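# Load fridge with carton and bottles, close door

## Task

Get the refrigerator door fully closed while the carton and all three bottles are inside it, with each bottle standing upright. This fails if a glass bottle drops any real distance, if the door is slammed while opening or closing it, or if the robot topples or ends up leaning. Anything that stays in place only because the robot is holding it does not count.

## Robot and tools

ROBOT. A Hello Robot Stretch 3 with one arm: a two-wheel differential base (0.33 m long, 0.34 m wide), a lift that raises the arm along a mast, a telescoping arm that reaches out to the robot's right, a wrist with yaw, pitch and roll, a two-finger gripper, and a head that pans and tilts. The arm cannot move the gripper forward or back; the base does that. Turning in place pivots about a point midway between the drive wheels, 0.05 m behind the front edge. Stowed (arm in, wrist folded), the wrist pokes up to 0.06 m past the right side and a turn sweeps a 0.28 m radius; a level, unfolded wrist reaches beyond that circle. A loose object may occasionally get a brief push from outside.

FRAMES. Base frame: origin on the floor between the drive wheels, x forward, y left, z up. hand_pose is reported in it, placed where the closed fingertips meet; with all wrist joints at zero its x points up, its y back along the arm toward the mast, its z toward the rear. Fingertip pads are round, 0.04 m wide, and sit slightly nearer the wrist when wide open. Odometry frame is the base frame at the start; base_odometry counts wheel rotation only, so slipping shows as travel; heading runs -3.142 to 3.142, left positive.

execute_actions. Arguments: "actions", a list holding one action or nothing (empty list = just report state and images), and optional "cameras" (head_camera, nav_camera, wrist_camera or all; omitted, null or ["all"] gives all, [] gives none). An action may contain "base", "joints" and "contact_limits"; its motions begin at once and may finish at different times; none lasts past 15 s.
- base: exactly one key. translate_m is a straight-line offset in metres from the base's last reported position, forward positive, -1 to 1. rotate_rad is an in-place turn offset in radians, left/counter-clockwise positive, -3.2 to 3.2. No sideways motion.
- joints: a single dictionary of absolute targets by joint name (one arm, so no per-arm lists). lift_m 0 to 1.1 m, arm height (tolerance ±0.004). arm_m 0 to 0.52 m extension (±0.004). wrist_yaw_rad -1.345 to 4.42 (0 along the arm, positive toward the front, 3.0 folded over the base; ±0.02). wrist_pitch_rad -1.57 to 0.451 (0 level, negative tips down; ±0.05). wrist_roll_rad -2.911 to 2.911 (0 fingers side by side and level; ±0.02). gripper_m -0.089 to 0.179 (larger is wider; the real fingertip gap is smaller by about 0.007 almost closed and 0.025 fully open, and is zero below 0.007; ±0.004). head_pan_rad -3.953 to 1.73 (0 ahead, positive left, -1.57 toward the arm; ±0.02). head_tilt_rad -1.53 to 0.419 (0 level, negative down; ±0.02).
- contact_limits: {"arm_m": n}, n an effort percentage 1 to 100 at which the arm motion halts with contact_stop (about -n when retracting). Smaller is gentler, but too small halts immediately; values over the maximum are clipped. It also caps the arm's holding force until the next action.
A joint or base left out of an action may keep driving toward its earlier target without any status showing it. An unknown key or out-of-range number rejects the whole call and nothing moves. If a result reports a stop, the later execute_actions, wait and finished_scene calls in that same reply are skipped.

wait: {"seconds": 0 to 10}; commands nothing, returns the same report as an empty action.
zoom_image: {"camera", "region": [x0, y0, x1, y1]} in pixels of that camera's latest full image, origin top-left, at most 504 by 504. Image sizes: head_camera 896x504, nav_camera 672x504 (fisheye), wrist_camera 644x364. Both head and nav cameras move with the head joints; wrist_camera rides on the gripper.
finished_scene: {"scene": number}; ends the scene permanently after the last command has been held, and its result says whether the goal was met. A reply without any tool call ends everything.

RESULTS. base_status and joint_status describe how each motion ended: done (for the base, wheels turned the commanded amount even if slipping), off_target (stopped short, may still be pushing), contact_stop, time_out, torque_fault (after the last three the old target is dropped and the joint holds where it stopped, unless slack or switched off). on_its_own covers uncommanded joints; its "held at" is the target held, not the actual position. joint_positions gives readings; motor_effort gives percent effort, positive toward larger values, with the action's peak in brackets; readings carry a fixed bias plus noise, and a rest effort flagged as out of range suggests pushing or carrying. Positive wheel effort drives forward. lidar_m: 12 distances in metres from the base origin, 30-degree sectors starting straight ahead and going counter-clockwise (4th left, 7th behind, 10th right), plane 0.17 m above floor, range 0.15 to 12, blind to glass and clear plastic, "-" for nothing; the mast and a low lift block parts of sectors 5, 6, 9, 10. wrist_depth_mm (45 to 1000) and head_depth_mm (280 to 4000, image sideways) are 7x7 grids of median depths from top left. turned_by_wheels and turned_by_imu give turning since the last result, left positive; base_tilt gives forward/right lean in degrees, with a fixed bias up to about 4.

BEHAVIOUR AND CAUTIONS. The arm and lift halt with contact_stop when pushing firmly and then go slack until commanded again; a slack lift may sag under load, keep pressing, or be pushed up by closing fingers on a surface. Base, wrist and head have no contact stop and keep pushing. A wrist servo pushed hard for several seconds switches off for 10 s (torque_fault) and goes limp. The base goes fast only if lift_m under 0.30, arm_m under 0.03 and wrist_yaw_rad over 2.54; otherwise it is capped at 0.10 m/s and 0.63 rad/s. Fold or unfold the wrist only with lift_m between 0.32 and 0.95, wrist_pitch_rad -0.4 and roll near 0; once folded, lift may go down to 0.25. With yaw below -0.4, keep pitch at -0.5 or lower. To grip, command gripper_m below the object's width (lower squeezes harder, but a stall guard may ease off and let heavy or slick items slide; resend a different value to squeeze again); to let go, open at least 0.02 above the contact value. Status does not reveal whether something is held. Tipping risk: pushing into something rigid with the gripper above about 0.45 m, a second push after a contact_stop, driving while gripping or pressing on fixed things, or snagging furniture (worst when reversing). If leaning, back off in small steps, free the gripper, and lower the lift to about 0.2. The robot keeps holding its last command while you compose a reply. Avoid drops, slips, slamming the door and hard impacts.

Each tool is called by a JSON object that holds its "name" and its "arguments".

## Session

{"name": "execute_actions", "arguments": {"actions": []}}

Scene clock: 0.00 s.
base_odometry: x=+0.000 y=+0.000 heading=+0.000 (m, m, rad; odometry frame)
turned_by_wheels: +0.000 (rad since the last result)
turned_by_imu: +0.000 (rad since the last result)
base_tilt: forward=+1.7 right=-2.0 (deg)
lidar_m: 1.76 1.57 1.54 1.66 2.42 3.08 2.88 1.59 1.58 2.18 1.68 1.19
head_depth_mm: 1595 1601 1583 1580 1581 932 1623 / 1708 1714 1675 1697 1672 1020 1721 / 1783 1837 1819 1834 1784 1117 1852 / 1858 1955 1949 1953 1915 1243 2008 / 1842 2103 2107 2130 2057 2082 2121 / 1832 2174 2169 2103 1990 1710 1906 / 1804 1926 1881 1891 1826 1813 1827
base_status: not commanded
joint_positions: lift_m=+0.327 arm_m=-0.002 wrist_yaw_rad=+3.017 wrist_pitch_rad=-0.441 wrist_roll_rad=+0.012 gripper_m=+0.037 head_pan_rad=+0.016 head_tilt_rad=-0.016
joint_status: not commanded
motor_effort: left_wheel=+0 right_wheel=+0 lift_m=+20 arm_m=+0 wrist_yaw_rad=+0 wrist_pitch_rad=+7 wrist_roll_rad=+0 gripper_m=+0 head_pan_rad=+0 head_tilt_rad=+2 (%)
hand_pose: x=+0.0063 y=+0.0767 z=+0.3347 quat_wxyz=(+0.198, +0.702, +0.111, +0.675) (m; base frame)
wrist_depth_mm: - - - - - - - / - - - - - - - / 908 939 959 939 948 947 - / 733 741 761 740 759 750 764 / 608 614 - 608 639 636 616 / 515 516 - 538 514 522 528 / 458 - - - 454 453 443
pictures: head_camera (sideways: a quarter turn clockwise sets it upright), nav_camera (sideways: a quarter turn counterclockwise sets it upright), wrist_camera
Images, in order (width x height): head_camera 896x504, nav_camera 672x504, wrist_camera 644x364.

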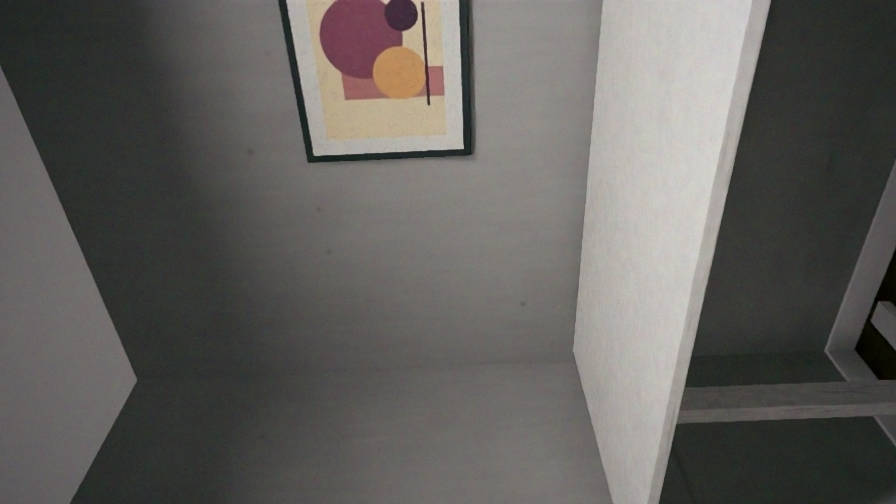

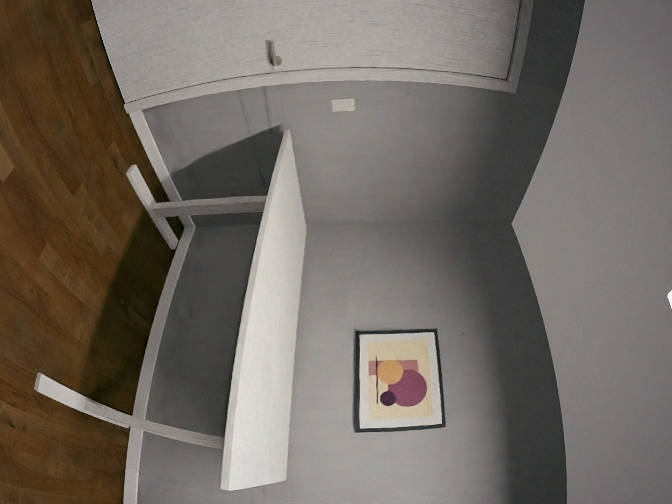

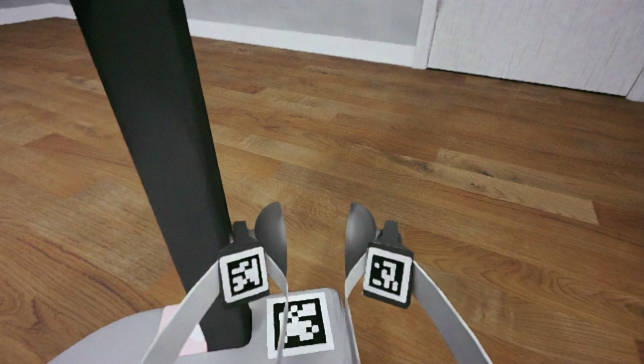

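{"name": "execute_actions", "arguments": {"actions": [{"joints":{"head_pan_rad":-2.0,"head_tilt_rad":-0.4}}], "cameras": ["head_camera","nav_camera"]}}

{"name": "execute_actions", "arguments": {"actions": [{"joints":{"head_pan_rad":-3.6,"head_tilt_rad":-0.4}}], "cameras": ["head_camera","nav_camera"]}}

Scene clock: 6.70 s.
base_odometry: x=+0.000 y=+0.000 heading=+0.000 (m, m, rad; odometry frame)
turned_by_wheels: +0.000 (rad since the last result)
turned_by_imu: +0.000 (rad since the last result)
base_tilt: forward=+1.7 right=-2.0 (deg)
lidar_m: 1.76 1.57 1.54 1.66 2.43 3.09 2.89 1.59 1.58 2.17 1.68 1.19
head_depth_mm: 1308 1397 1479 1574 1717 1794 1414 / 1842 1955 2023 1943 1900 1821 1420 / 1898 2021 2136 2347 2419 1790 1438 / 1940 2046 2236 2368 2380 1807 1438 / 1942 2087 2232 2408 2469 1808 1439 / 1962 2109 2269 2449 2521 1821 1455 / 2003 2113 2297 2498 2449 1840 1445
base_status: not commanded
joint_positions: lift_m=+0.327 arm_m=-0.002 wrist_yaw_rad=+3.017 wrist_pitch_rad=-0.441 wrist_roll_rad=+0.012 gripper_m=+0.037 head_pan_rad=-1.993 head_tilt_rad=-0.395
joint_status: all done
motor_effort: left_wheel=+0(0) right_wheel=+0(0) lift_m=+20(20) arm_m=+0(0) wrist_yaw_rad=+0(1) wrist_pitch_rad=+7(7) wrist_roll_rad=+0(0) gripper_m=+0(0) head_pan_rad=-3(32) head_tilt_rad=-1(18) (%)
hand_pose: x=+0.0063 y=+0.0767 z=+0.3347 quat_wxyz=(+0.198, +0.702, +0.111, +0.675) (m; base frame)
wrist_depth_mm: - - - - - - - / - - - - - - - / 954 922 940 968 969 947 - / 737 747 754 757 750 746 777 / 614 604 - 607 622 620 622 / 509 518 - 553 520 529 526 / 453 - - - 457 455 457
pictures: head_camera (sideways: a quarter turn clockwise sets it upright), nav_camera (sideways: a quarter turn counterclockwise sets it upright)
Images, in order (width x height): head_camera 896x504, nav_camera 672x504.

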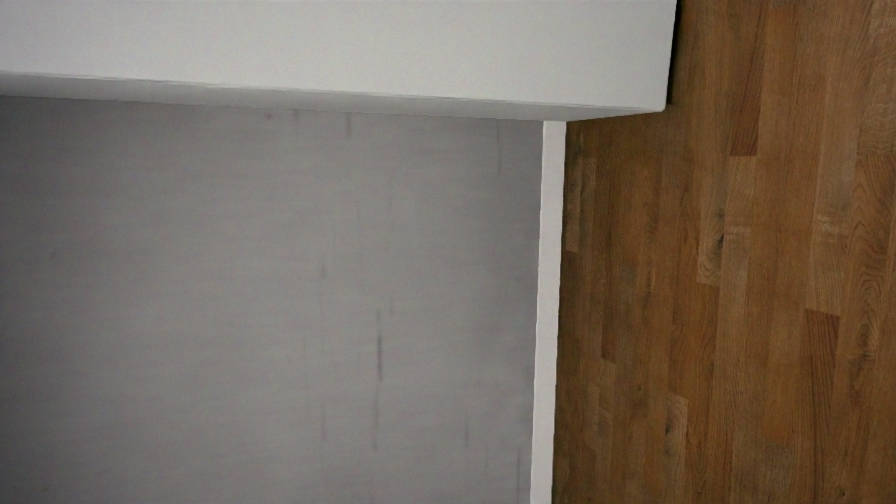

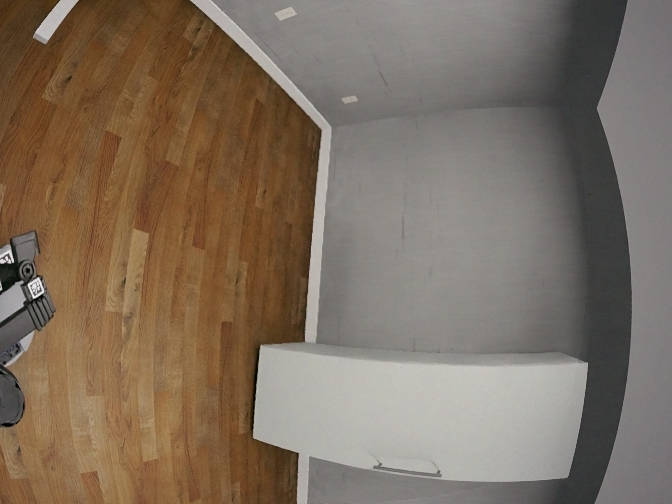

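Scene clock: 8.03 s.
base_odometry: x=+0.000 y=+0.000 heading=+0.000 (m, m, rad; odometry frame)
turned_by_wheels: +0.000 (rad since the last result)
turned_by_imu: +0.000 (rad since the last result)
base_tilt: forward=+1.8 right=-2.0 (deg)
lidar_m: 1.76 1.57 1.54 1.66 2.42 3.08 2.89 1.59 1.58 2.17 1.69 1.19
head_depth_mm: 2646 2794 3053 3179 2366 1802 1436 / 2636 2884 3062 3270 2389 1795 1424 / 2710 2904 3082 3190 2457 1792 1432 / 2707 2911 3119 3325 2426 1793 1441 / 2766 2934 3150 3356 2456 1817 1432 / 2785 2982 3160 3352 2467 1836 1454 / 2810 3005 3222 3434 2473 1847 1464
base_status: not commanded
joint_positions: lift_m=+0.327 arm_m=-0.002 wrist_yaw_rad=+3.017 wrist_pitch_rad=-0.441 wrist_roll_rad=+0.012 gripper_m=+0.037 head_pan_rad=-3.593 head_tilt_rad=-0.395
joint_status: all done
motor_effort: left_wheel=+0(0) right_wheel=+1(1) lift_m=+20(20) arm_m=+0(0) wrist_yaw_rad=+0(0) wrist_pitch_rad=+7(7) wrist_roll_rad=+0(0) gripper_m=+0(2) head_pan_rad=-3(32) head_tilt_rad=-2(3) (%)
hand_pose: x=+0.0063 y=+0.0767 z=+0.3347 quat_wxyz=(+0.198, +0.702, +0.111, +0.675) (m; base frame)
wrist_depth_mm: - - - - - - - / - - - - - - - / 961 946 963 943 990 976 - / 737 749 745 767 746 752 756 / 597 595 - 616 637 613 628 / 508 517 - 542 522 529 521 / 456 - - - 450 456 450
pictures: head_camera (sideways: a quarter turn clockwise sets it upright), nav_camera (sideways: a quarter turn counterclockwise sets it upright)
Images, in order (width x height): head_camera 896x504, nav_camera 672x504.

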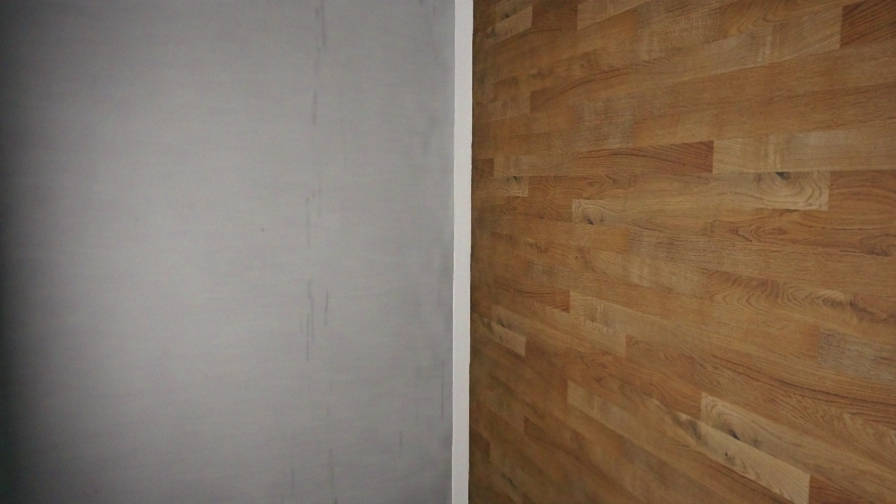

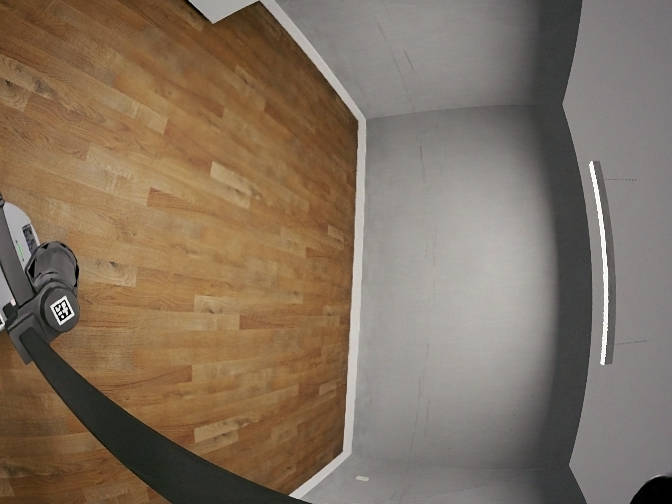

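{"name": "execute_actions", "arguments": {"actions": [{"joints":{"head_pan_rad":-2.6,"head_tilt_rad":-0.5}}], "cameras": ["head_camera","nav_camera"]}}

Scene clock: 13.17 s.
base_odometry: x=+0.000 y=+0.000 heading=+0.000 (m, m, rad; odometry frame)
turned_by_wheels: +0.000 (rad since the last result)
turned_by_imu: +0.000 (rad since the last result)
base_tilt: forward=+1.6 right=-2.1 (deg)
lidar_m: 1.76 1.57 1.54 1.66 2.43 3.07 2.89 1.59 1.58 2.17 1.68 1.19
head_depth_mm: 2509 2800 3059 2893 2094 1599 1324 / 2371 2593 2911 2884 2103 1614 1328 / 2273 2462 2693 2807 2087 1642 1327 / 2139 2316 2498 2656 1986 1623 1330 / 1404 1509 1636 1786 1966 1642 1346 / 1351 1452 1566 1717 1873 1644 1342 / 1309 1397 1508 1675 1959 1656 1344
base_status: not commanded
joint_positions: lift_m=+0.327 arm_m=-0.002 wrist_yaw_rad=+3.017 wrist_pitch_rad=-0.441 wrist_roll_rad=+0.012 gripper_m=+0.037 head_pan_rad=-2.607 head_tilt_rad=-0.494
joint_status: all done
motor_effort: left_wheel=+0(0) right_wheel=+0(0) lift_m=+20(20) arm_m=+0(0) wrist_yaw_rad=+0(1) wrist_pitch_rad=+7(7) wrist_roll_rad=+0(0) gripper_m=+1(1) head_pan_rad=+2(32) head_tilt_rad=-3(9) (%)
hand_pose: x=+0.0063 y=+0.0767 z=+0.3347 quat_wxyz=(+0.198, +0.702, +0.111, +0.675) (m; base frame)
wrist_depth_mm: - - - - - - - / - - - - - - - / 939 957 934 981 963 942 - / 729 741 760 751 743 752 782 / 607 612 - 623 635 616 625 / 515 519 - 536 516 529 527 / 453 - - - 452 458 462
pictures: head_camera (sideways: a quarter turn clockwise sets it upright), nav_camera (sideways: a quarter turn counterclockwise sets it upright)
Images, in order (width x height): head_camera 896x504, nav_camera 672x504.

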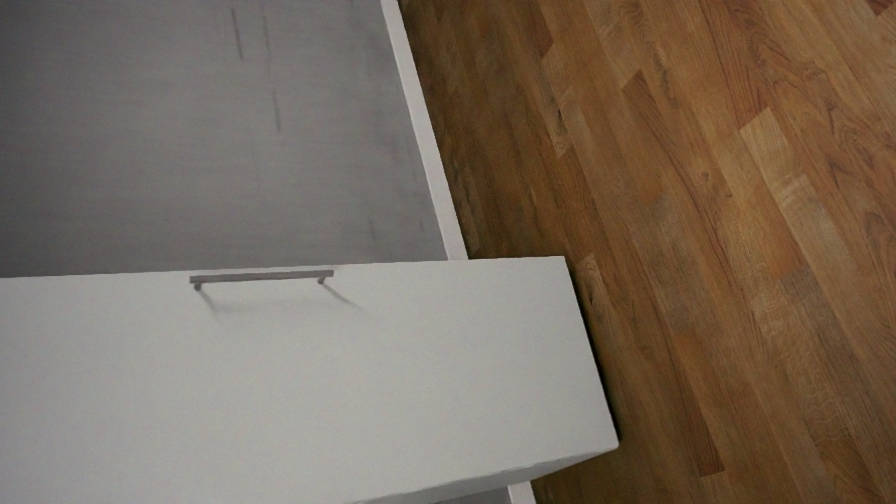

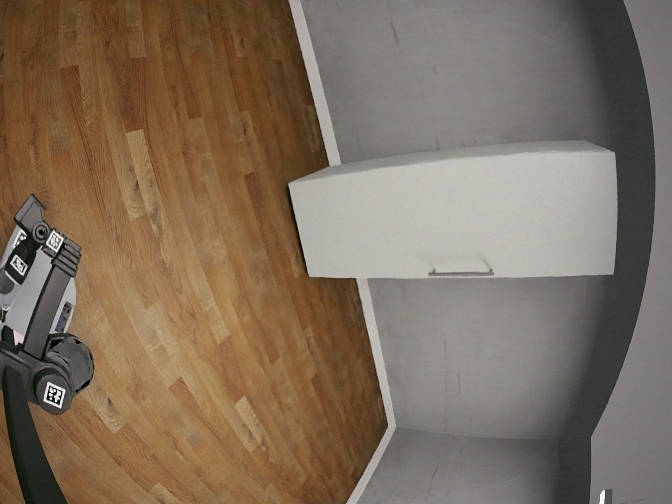

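{"name": "execute_actions", "arguments": {"actions": [{"base":{"translate_m":-1.0},"joints":{"head_pan_rad":-1.7,"head_tilt_rad":-0.6,"lift_m":0.25}}], "cameras": ["head_camera","nav_camera"]}}

Scene clock: 28.93 s.
base_odometry: x=-1.000 y=+0.000 heading=+0.000 (m, m, rad; odometry frame)
turned_by_wheels: +0.000 (rad since the last result)
turned_by_imu: +0.002 (rad since the last result)
base_tilt: forward=+1.7 right=-2.0 (deg)
lidar_m: 2.63 2.16 2.13 2.28 2.32 2.28 2.14 1.66 0.96 1.05 2.52 2.11
head_depth_mm: 780 841 924 1087 1727 1489 1242 / 815 890 984 1094 1237 1401 1250 / 859 943 1039 1175 1328 1466 1256 / 896 995 1108 1252 1426 1499 1255 / 947 1049 1181 1371 1694 1503 1256 / 1647 1837 2076 2269 1883 1508 1256 / 1735 1946 2194 2390 1883 1507 1267
base_status: done
joint_positions: lift_m=+0.250 arm_m=-0.002 wrist_yaw_rad=+3.017 wrist_pitch_rad=-0.442 wrist_roll_rad=+0.012 gripper_m=+0.037 head_pan_rad=-1.707 head_tilt_rad=-0.593
joint_status: all done
motor_effort: left_wheel=+0(7) right_wheel=+1(4) lift_m=+14(18) arm_m=+0(0) wrist_yaw_rad=-1(0) wrist_pitch_rad=+8(8) wrist_roll_rad=+0(0) gripper_m=+0(1) head_pan_rad=+3(32) head_tilt_rad=-3(11) (%)
hand_pose: x=+0.0062 y=+0.0767 z=+0.2578 quat_wxyz=(+0.199, +0.702, +0.111, +0.675) (m; base frame)
wrist_depth_mm: - - - - - - - / - - - - - - - / 775 787 792 799 810 798 826 / 616 613 634 623 623 614 644 / 503 498 - 527 533 517 523 / 446 - - - 438 437 436 / - - - - 375 376 383
pictures: head_camera (sideways: a quarter turn clockwise sets it upright), nav_camera (sideways: a quarter turn counterclockwise sets it upright)
Images, in order (width x height): head_camera 896x504, nav_camera 672x504.

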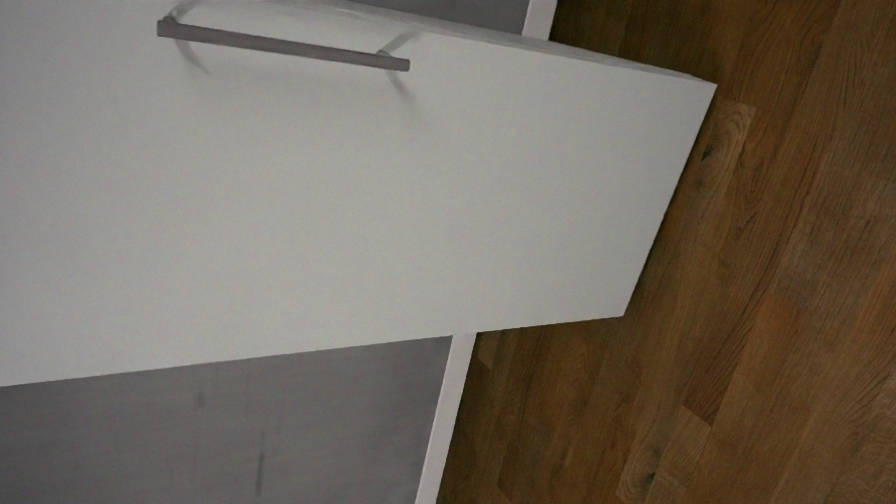

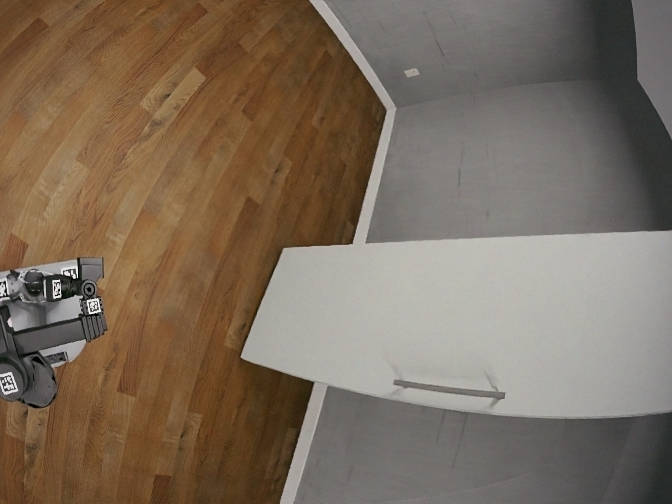

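{"name": "execute_actions", "arguments": {"actions": [{"base":{"translate_m":-1.0},"joints":{"head_pan_rad":-1.1,"head_tilt_rad":-0.5}}], "cameras": ["head_camera","nav_camera"]}}

Scene clock: 50.73 s.
base_odometry: x=-2.000 y=+0.000 heading=+0.000 (m, m, rad; odometry frame)
turned_by_wheels: +0.000 (rad since the last result)
turned_by_imu: +0.002 (rad since the last result)
base_tilt: forward=+1.7 right=-2.0 (deg)
lidar_m: 3.06 2.75 2.70 1.92 1.49 1.47 1.39 1.08 1.06 1.13 0.96 3.26
head_depth_mm: 1032 1138 1273 1385 1515 1538 1317 / 970 1060 1174 1307 1477 1574 1317 / 906 982 1083 1199 1342 1499 1324 / 848 922 1020 1121 1245 1400 1335 / 818 884 971 1062 1222 1465 1325 / 903 1028 1262 1560 1938 1636 1327 / 2762 3009 3290 2962 2076 1634 1338
base_status: done
joint_positions: lift_m=+0.250 arm_m=-0.002 wrist_yaw_rad=+3.017 wrist_pitch_rad=-0.442 wrist_roll_rad=+0.012 gripper_m=+0.037 head_pan_rad=-1.107 head_tilt_rad=-0.507
joint_status: all done
motor_effort: left_wheel=+0(8) right_wheel=+1(6) lift_m=+14(15) arm_m=+0(0) wrist_yaw_rad=-1(1) wrist_pitch_rad=+8(8) wrist_roll_rad=+0(0) gripper_m=+0(0) head_pan_rad=+2(28) head_tilt_rad=+3(11) (%)
hand_pose: x=+0.0062 y=+0.0766 z=+0.2578 quat_wxyz=(+0.199, +0.702, +0.111, +0.675) (m; base frame)
wrist_depth_mm: - - - - - - - / - - - - - - - / 792 777 779 810 791 812 844 / 618 611 624 613 627 630 628 / 504 506 - 523 530 515 514 / 441 - - - 428 438 438 / - - - - 378 377 379
pictures: head_camera (sideways: a quarter turn clockwise sets it upright), nav_camera (sideways: a quarter turn counterclockwise sets it upright)
Images, in order (width x height): head_camera 896x504, nav_camera 672x504.

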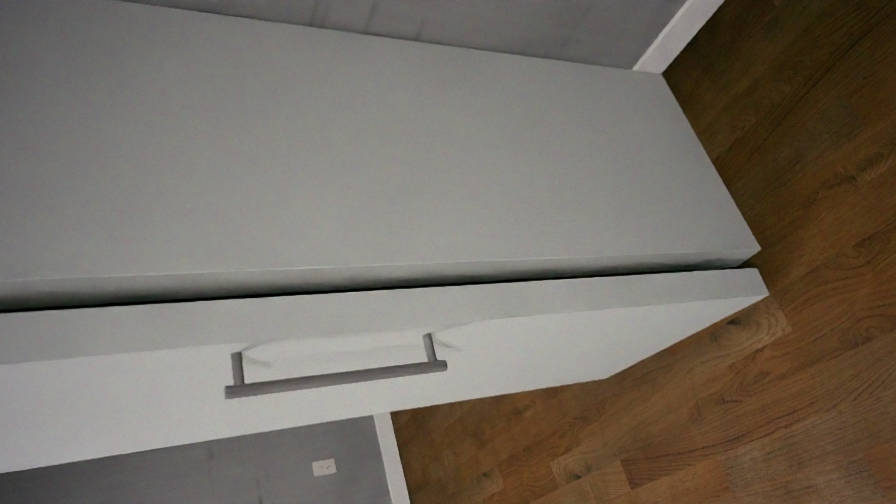

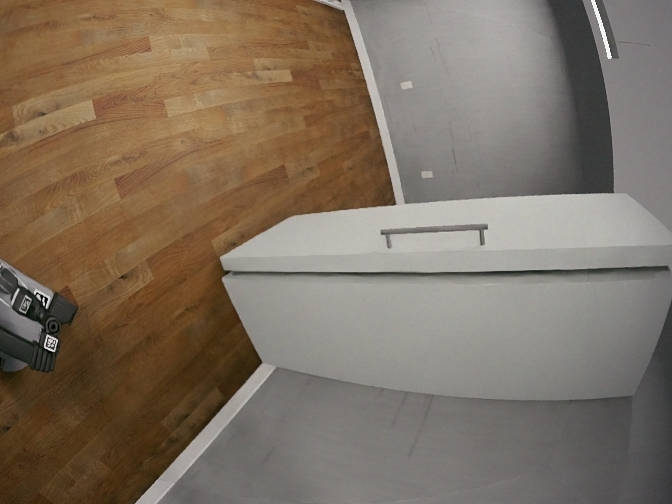

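{"name": "execute_actions", "arguments": {"actions": [{"base":{"rotate_rad":-0.395}}], "cameras": []}}

{"name": "execute_actions", "arguments": {"actions": [{"base":{"translate_m":1.0},"joints":{"head_pan_rad":-1.57,"head_tilt_rad":-0.5}}], "cameras": []}}

{"name": "execute_actions", "arguments": {"actions": [{"base":{"rotate_rad":-0.39}}], "cameras": []}}

{"name": "execute_actions", "arguments": {"actions": [{"base":{"translate_m":0.15},"joints":{"lift_m":0.9}}], "cameras": ["head_camera","nav_camera"]}}

Scene clock: 66.77 s.
base_odometry: x=-2.000 y=+0.000 heading=-0.395 (m, m, rad; odometry frame)
turned_by_wheels: -0.395 (rad since the last result)
turned_by_imu: -0.386 (rad since the last result)
base_tilt: forward=+1.8 right=-2.0 (deg)
lidar_m: 3.06 3.17 2.70 2.70 1.74 1.47 1.46 1.26 1.06 1.06 1.04 0.96
head_depth_mm: 905 973 1047 1134 1243 1370 1322 / 957 1039 1119 1225 1353 1480 1313 / 1023 1114 1206 1323 1483 1561 1327 / 1102 1195 1307 1442 1633 1613 1323 / 1111 1184 1267 1373 1495 1568 1319 / 986 1051 1126 1195 1281 1398 1333 / 896 948 1000 1055 1153 1235 1294
base_status: done
joint_positions: lift_m=+0.250 arm_m=-0.002 wrist_yaw_rad=+3.017 wrist_pitch_rad=-0.442 wrist_roll_rad=+0.012 gripper_m=+0.037 head_pan_rad=-1.107 head_tilt_rad=-0.507
joint_status: not commanded
motor_effort: left_wheel=+1(8) right_wheel=-1(5) lift_m=+14(14) arm_m=+0(0) wrist_yaw_rad=+0(0) wrist_pitch_rad=+8(8) wrist_roll_rad=+0(0) gripper_m=+0(2) head_pan_rad=+2(2) head_tilt_rad=+3(3) (%)
hand_pose: x=+0.0062 y=+0.0766 z=+0.2578 quat_wxyz=(+0.199, +0.702, +0.111, +0.675) (m; base frame)
wrist_depth_mm: - - - - - - - / - - - - - - - / 780 775 783 790 800 796 817 / 618 609 617 625 616 643 631 / 509 506 - 536 529 514 514 / 445 - - - 436 438 432 / - - - - 377 381 377
pictures: none
No camera images: the call's "cameras" was empty. Leave "cameras" out to get every camera's image.

Scene clock: 71.80 s.
base_odometry: x=-1.077 y=-0.385 heading=-0.395 (m, m, rad; odometry frame)
turned_by_wheels: +0.000 (rad since the last result)
turned_by_imu: -0.003 (rad since the last result)
base_tilt: forward=+1.7 right=-2.0 (deg)
lidar_m: 2.16 2.10 2.48 2.49 2.80 2.45 2.44 1.52 0.61 0.61 0.72 2.31
head_depth_mm: 473 511 556 1285 1464 1577 1303 / 482 522 568 609 679 781 908 / 495 537 586 646 717 814 926 / 507 551 601 665 742 850 975 / 518 567 621 687 770 881 1019 / 531 580 639 710 803 918 1069 / 546 598 657 735 832 962 1271
base_status: done
joint_positions: lift_m=+0.250 arm_m=-0.002 wrist_yaw_rad=+3.017 wrist_pitch_rad=-0.442 wrist_roll_rad=+0.012 gripper_m=+0.037 head_pan_rad=-1.563 head_tilt_rad=-0.507
joint_status: all done
motor_effort: left_wheel=+1(9) right_wheel=-1(5) lift_m=+14(14) arm_m=+0(0) wrist_yaw_rad=-1(1) wrist_pitch_rad=+8(8) wrist_roll_rad=+0(0) gripper_m=+0(1) head_pan_rad=-3(24) head_tilt_rad=+3(2) (%)
hand_pose: x=+0.0062 y=+0.0766 z=+0.2577 quat_wxyz=(+0.199, +0.702, +0.111, +0.675) (m; base frame)
wrist_depth_mm: - - - - - - - / - - - - - - - / 768 773 792 795 811 804 795 / 618 617 624 627 636 634 637 / 505 511 - 519 524 518 525 / 440 - - - 434 439 433 / - - - - 379 379 380
pictures: none
No camera images: the call's "cameras" was empty. Leave "cameras" out to get every camera's image.

Scene clock: 73.03 s.
base_odometry: x=-1.077 y=-0.385 heading=-0.785 (m, m, rad; odometry frame)
turned_by_wheels: -0.390 (rad since the last result)
turned_by_imu: -0.381 (rad since the last result)
base_tilt: forward=+1.8 right=-2.1 (deg)
lidar_m: 2.31 2.10 2.72 2.48 2.49 2.68 2.44 2.21 1.40 0.61 0.62 0.79
head_depth_mm: 1178 1278 1398 1559 1752 1589 1306 / 1147 1248 1371 1510 1686 1605 1312 / 1122 1220 1336 1471 1654 1615 1315 / 1094 1184 1299 1418 1585 1569 1263 / 492 533 570 624 692 795 908 / 482 522 568 624 692 779 886 / 475 514 558 613 679 759 863
base_status: done
joint_positions: lift_m=+0.250 arm_m=-0.002 wrist_yaw_rad=+3.017 wrist_pitch_rad=-0.442 wrist_roll_rad=+0.012 gripper_m=+0.037 head_pan_rad=-1.563 head_tilt_rad=-0.507
joint_status: not commanded
motor_effort: left_wheel=+1(8) right_wheel=-1(6) lift_m=+15(14) arm_m=+0(0) wrist_yaw_rad=+0(0) wrist_pitch_rad=+8(8) wrist_roll_rad=+0(0) gripper_m=-1(0) head_pan_rad=-3(3) head_tilt_rad=+2(2) (%)
hand_pose: x=+0.0062 y=+0.0766 z=+0.2577 quat_wxyz=(+0.199, +0.702, +0.111, +0.675) (m; base frame)
wrist_depth_mm: - - - - - - - / - - - - - - - / 781 789 775 786 799 816 816 / 625 614 620 618 618 621 650 / 505 504 - 532 524 504 521 / 441 - - - 439 436 436 / - - - - 381 381 377
pictures: none
No camera images: the call's "cameras" was empty. Leave "cameras" out to get every camera's image.

Scene clock: 79.77 s.
base_odometry: x=-0.971 y=-0.491 heading=-0.785 (m, m, rad; odometry frame)
turned_by_wheels: +0.000 (rad since the last result)
turned_by_imu: +0.000 (rad since the last result)
base_tilt: forward=+1.9 right=-2.0 (deg)
lidar_m: 2.16 1.99 2.67 2.49 2.52 2.84 2.58 2.17 1.38 0.59 0.60 1.54
head_depth_mm: 1151 1248 1382 1535 1729 1596 - / 1091 1190 1335 1478 1666 1613 - / 489 531 567 629 707 811 905 / 483 526 572 631 700 792 871 / 476 517 564 620 688 777 851 / 469 508 554 610 677 758 861 / 463 499 544 597 661 742 840
base_status: done
joint_positions: lift_m=+0.900 arm_m=-0.002 wrist_yaw_rad=+3.017 wrist_pitch_rad=-0.442 wrist_roll_rad=+0.012 gripper_m=+0.037 head_pan_rad=-1.563 head_tilt_rad=-0.507
joint_status: all done
motor_effort: left_wheel=+1(10) right_wheel=-1(3) lift_m=+26(28) arm_m=+0(0) wrist_yaw_rad=+0(0) wrist_pitch_rad=+8(8) wrist_roll_rad=+0(0) gripper_m=-1(0) head_pan_rad=-3(3) head_tilt_rad=+2(2) (%)
hand_pose: x=+0.0062 y=+0.0766 z=+0.9069 quat_wxyz=(+0.199, +0.702, +0.111, +0.675) (m; base frame)
wrist_depth_mm: - - - - - - - / - - - - - - - / - - - - - - - / - - - - - - - / - - - - - - - / - - - - - - - / - - - - - - -
pictures: head_camera (sideways: a quarter turn clockwise sets it upright), nav_camera (sideways: a quarter turn counterclockwise sets it upright)
Images, in order (width x height): head_camera 896x504, nav_camera 672x504.

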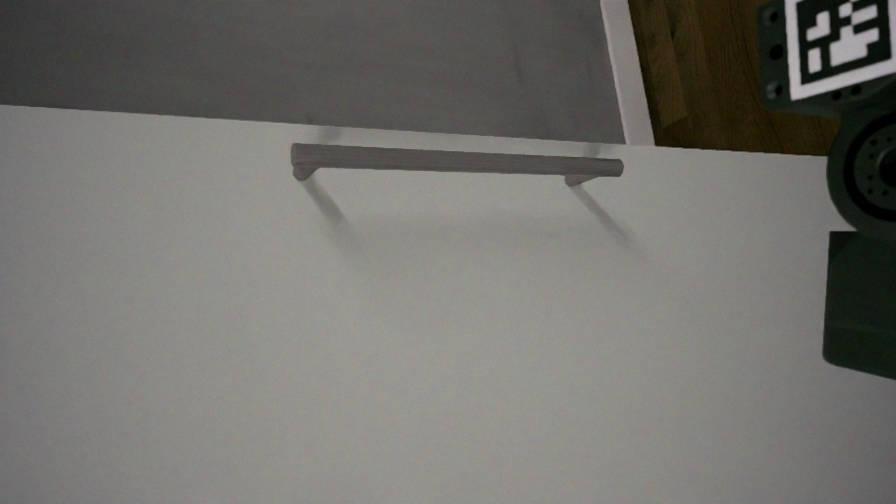

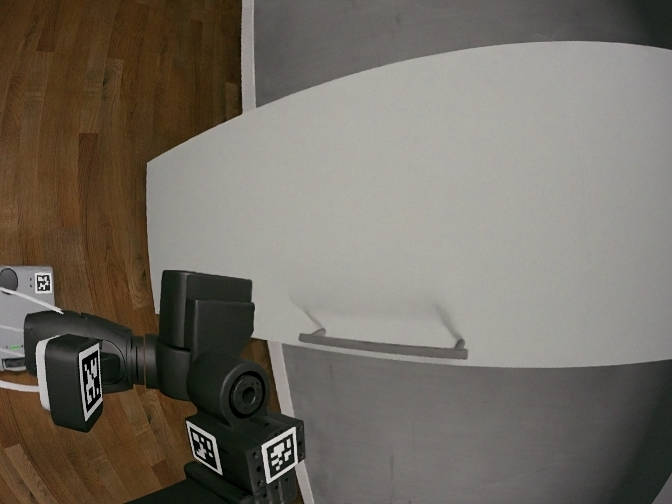

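{"name": "execute_actions", "arguments": {"actions": [{"joints":{"wrist_yaw_rad":0,"gripper_m":0.15}}], "cameras": []}}

{"name": "execute_actions", "arguments": {"actions": [{"joints":{"wrist_pitch_rad":0,"lift_m":0.85}}]}}

Scene clock: 86.97 s.
base_odometry: x=-0.971 y=-0.491 heading=-0.785 (m, m, rad; odometry frame)
turned_by_wheels: +0.000 (rad since the last result)
turned_by_imu: +0.000 (rad since the last result)
base_tilt: forward=+1.7 right=-2.1 (deg)
lidar_m: 2.16 1.99 2.66 2.49 2.52 2.84 2.58 2.17 1.37 0.60 0.60 1.53
head_depth_mm: 1150 1257 1370 1535 1732 1601 - / 1080 1196 1334 1479 1674 1650 - / 489 532 566 630 704 787 - / 483 524 571 631 703 773 - / 476 515 561 619 690 762 892 / 468 507 552 608 673 759 859 / 464 501 546 597 661 740 841
base_status: not commanded
joint_positions: lift_m=+0.900 arm_m=-0.002 wrist_yaw_rad=+0.003 wrist_pitch_rad=-0.442 wrist_roll_rad=+0.012 gripper_m=+0.150 head_pan_rad=-1.563 head_tilt_rad=-0.507
joint_status: all done
motor_effort: left_wheel=+1(1) right_wheel=-1(1) lift_m=+26(26) arm_m=+0(0) wrist_yaw_rad=-3(3) wrist_pitch_rad=+8(8) wrist_roll_rad=+0(0) gripper_m=+0(83) head_pan_rad=-3(2) head_tilt_rad=+2(3) (%)
hand_pose: x=-0.0208 y=-0.3643 z=+0.9069 quat_wxyz=(+0.686, +0.155, -0.693, -0.155) (m; base frame)
wrist_depth_mm: 289 297 306 315 330 - - / 315 328 338 350 372 - - / 346 354 372 386 - - - / 383 394 412 425 - - - / 425 432 466 483 - - - / 484 529 524 567 - - - / 607 592 620 671 - - -
pictures: none
No camera images: the call's "cameras" was empty. Leave "cameras" out to get every camera's image.

Scene clock: 88.27 s.
base_odometry: x=-0.971 y=-0.491 heading=-0.785 (m, m, rad; odometry frame)
turned_by_wheels: +0.000 (rad since the last result)
turned_by_imu: +0.000 (rad since the last result)
base_tilt: forward=+1.8 right=-2.0 (deg)
lidar_m: 2.17 1.98 2.66 2.49 2.53 2.85 2.59 2.17 1.38 0.59 0.61 1.53
head_depth_mm: 1148 1251 1371 1536 1726 1602 1344 / 1087 1191 1328 1468 1672 1562 1349 / 490 532 566 630 706 802 - / 483 523 571 628 703 786 - / 475 516 563 618 688 790 887 / 470 508 554 608 674 758 861 / 463 501 545 599 661 743 844
base_status: not commanded
joint_positions: lift_m=+0.850 arm_m=-0.002 wrist_yaw_rad=+0.003 wrist_pitch_rad=-0.022 wrist_roll_rad=+0.012 gripper_m=+0.150 head_pan_rad=-1.563 head_tilt_rad=-0.507
joint_status: all done
motor_effort: left_wheel=+1(1) right_wheel=-1(1) lift_m=+14(23) arm_m=+0(0) wrist_yaw_rad=-2(3) wrist_pitch_rad=+11(12) wrist_roll_rad=+0(0) gripper_m=+0(1) head_pan_rad=-3(3) head_tilt_rad=+2(2) (%)
hand_pose: x=-0.0207 y=-0.3987 z=+0.9594 quat_wxyz=(+0.703, +0.009, -0.711, -0.007) (m; base frame)
wrist_depth_mm: 295 306 313 324 338 - - / 304 319 325 336 347 - - / 315 328 338 345 361 - - / 325 336 352 361 - - - / 333 347 363 373 - - - / 348 364 374 387 - - - / 365 379 386 402 - - -
pictures: head_camera (sideways: a quarter turn clockwise sets it upright), nav_camera (sideways: a quarter turn counterclockwise sets it upright), wrist_camera
Images, in order (width x height): head_camera 896x504, nav_camera 672x504, wrist_camera 644x364.

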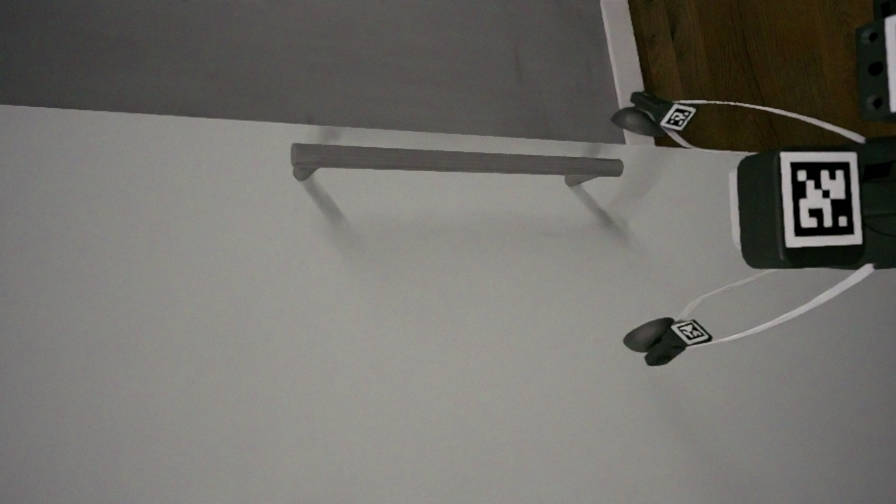

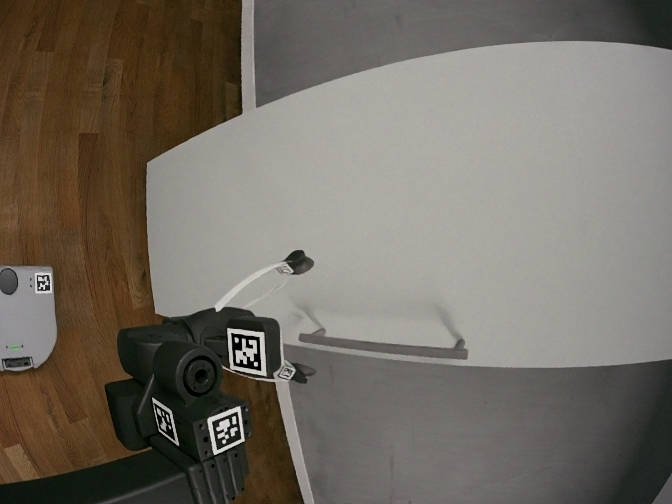

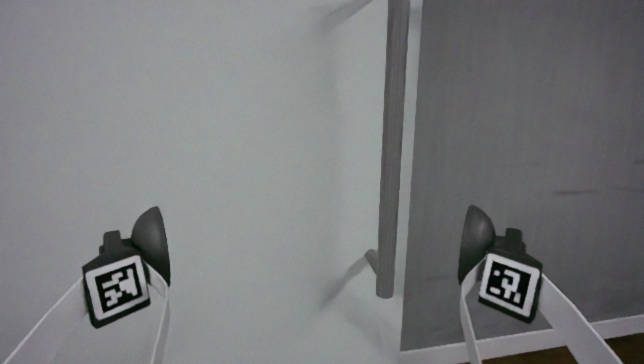

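{"name": "execute_actions", "arguments": {"actions": [{"base":{"translate_m":-0.055},"joints":{"lift_m":1.0,"arm_m":0.06}}]}}

Scene clock: 94.63 s.
base_odometry: x=-1.010 y=-0.452 heading=-0.785 (m, m, rad; odometry frame)
turned_by_wheels: +0.000 (rad since the last result)
turned_by_imu: +0.000 (rad since the last result)
base_tilt: forward=+1.7 right=-2.0 (deg)
lidar_m: 2.22 2.03 2.72 2.49 2.51 2.79 2.53 2.19 1.38 0.60 0.61 1.55
head_depth_mm: 1149 1258 1392 - - - 1265 / 1126 1224 1346 - - - 1279 / 510 1174 1284 - - - 1256 / 487 528 568 - - 795 919 / 480 521 567 629 703 781 894 / 475 512 558 613 681 767 867 / 468 507 551 604 669 746 849
base_status: done
joint_positions: lift_m=+1.000 arm_m=+0.060 wrist_yaw_rad=+0.002 wrist_pitch_rad=-0.020 wrist_roll_rad=+0.012 gripper_m=+0.150 head_pan_rad=-1.563 head_tilt_rad=-0.507
joint_status: all done
motor_effort: left_wheel=+1(3) right_wheel=-1(5) lift_m=+26(26) arm_m=+3(2) wrist_yaw_rad=-1(3) wrist_pitch_rad=+10(11) wrist_roll_rad=+0(0) gripper_m=+0(1) head_pan_rad=-2(3) head_tilt_rad=+2(2) (%)
hand_pose: x=-0.0208 y=-0.4604 z=+1.1090 quat_wxyz=(+0.703, +0.008, -0.711, -0.007) (m; base frame)
wrist_depth_mm: 252 256 266 276 938 - - / 258 264 275 281 950 - - / 264 275 283 292 - - - / 273 284 291 300 - - - / 282 290 305 312 - - - / 292 306 314 322 - - - / 304 316 325 336 - - -
pictures: head_camera (sideways: a quarter turn clockwise sets it upright), nav_camera (sideways: a quarter turn counterclockwise sets it upright), wrist_camera
Images, in order (width x height): head_camera 896x504, nav_camera 672x504, wrist_camera 644x364.

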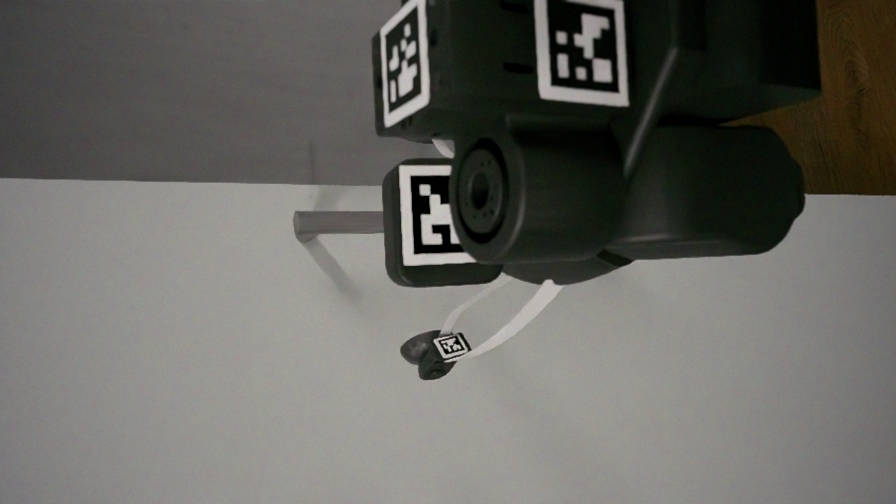

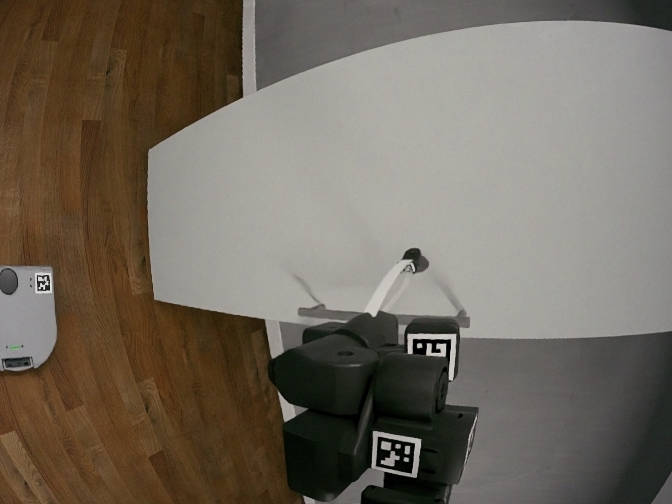

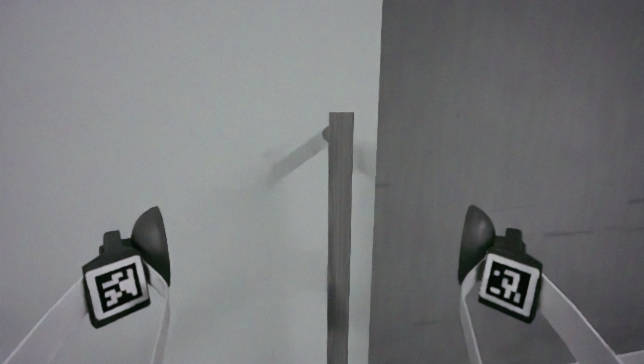

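{"name": "execute_actions", "arguments": {"actions": [{"joints":{"lift_m":0.94,"arm_m":0.13,"gripper_m":0.09},"contact_limits":{"arm_m":15}}]}}

Scene clock: 101.30 s.
base_odometry: x=-1.010 y=-0.452 heading=-0.785 (m, m, rad; odometry frame)
turned_by_wheels: +0.000 (rad since the last result)
turned_by_imu: +0.000 (rad since the last result)
base_tilt: forward=+1.7 right=-2.0 (deg)
lidar_m: 2.22 2.03 2.72 2.49 2.50 2.79 2.52 2.19 1.39 0.60 0.61 1.54
head_depth_mm: 1155 1256 1396 1508 - 1445 1317 / 1128 1228 1362 1459 - - 1314 / 508 1172 1281 1400 - 1477 1257 / 488 530 567 617 - 810 915 / 479 520 565 619 697 782 892 / 474 513 559 616 683 762 871 / 467 504 550 604 669 750 852
base_status: not commanded
joint_positions: lift_m=+0.940 arm_m=+0.130 wrist_yaw_rad=+0.002 wrist_pitch_rad=-0.020 wrist_roll_rad=+0.012 gripper_m=+0.090 head_pan_rad=-1.563 head_tilt_rad=-0.507
joint_status: all done
motor_effort: left_wheel=+1(1) right_wheel=-1(1) lift_m=+14(24) arm_m=+3(6) wrist_yaw_rad=-3(3) wrist_pitch_rad=+10(10) wrist_roll_rad=+0(0) gripper_m=+0(83) head_pan_rad=-3(3) head_tilt_rad=+3(2) (%)
contact_limits: arm_m 15 (drawing in: default 20, maximum 33; extending or still: default 28, maximum 45)
hand_pose: x=-0.0209 y=-0.5304 z=+1.0498 quat_wxyz=(+0.703, +0.008, -0.711, -0.007) (m; base frame)
wrist_depth_mm: 193 197 204 207 849 901 - / 198 202 210 215 878 953 - / 204 210 217 222 912 - - / 211 216 225 228 934 - - / 218 225 233 237 253 - - / 224 230 244 244 - - - / 232 244 252 253 - - -
pictures: head_camera (sideways: a quarter turn clockwise sets it upright), nav_camera (sideways: a quarter turn counterclockwise sets it upright), wrist_camera
Images, in order (width x height): head_camera 896x504, nav_camera 672x504, wrist_camera 644x364.

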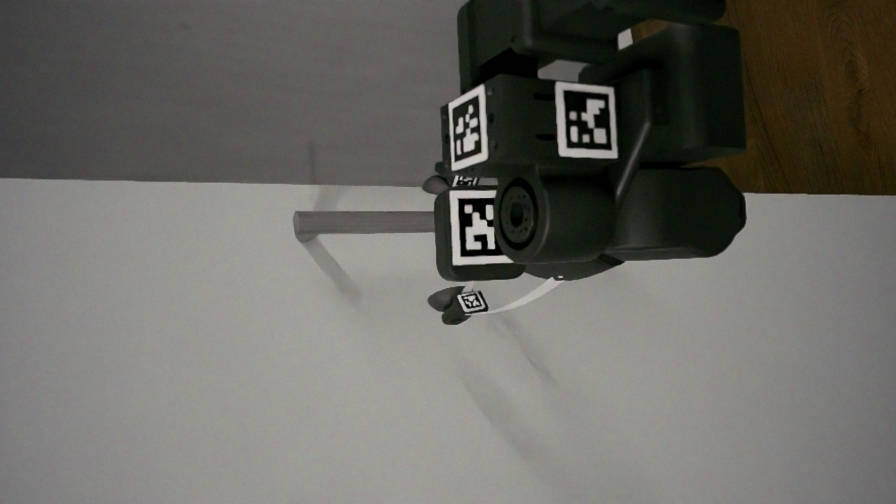

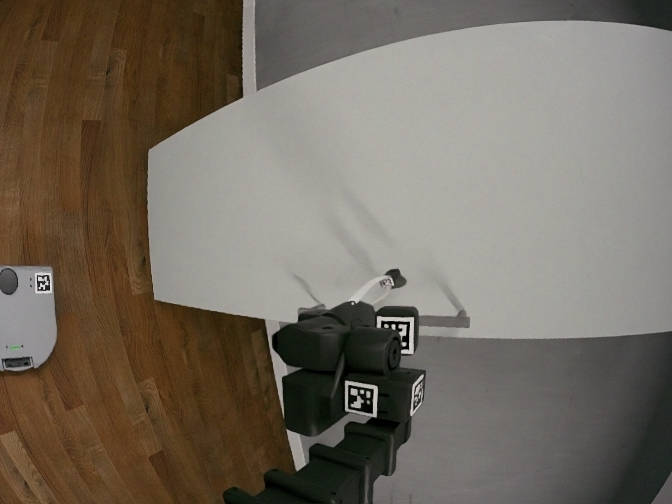

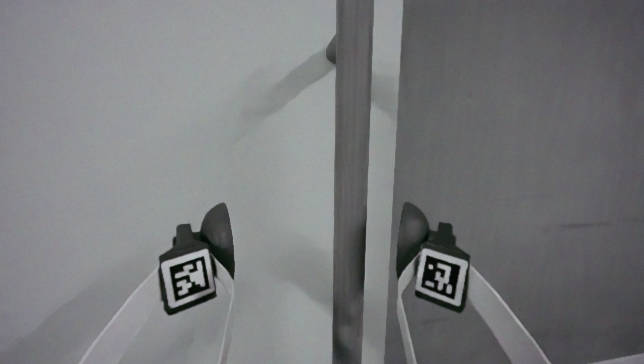

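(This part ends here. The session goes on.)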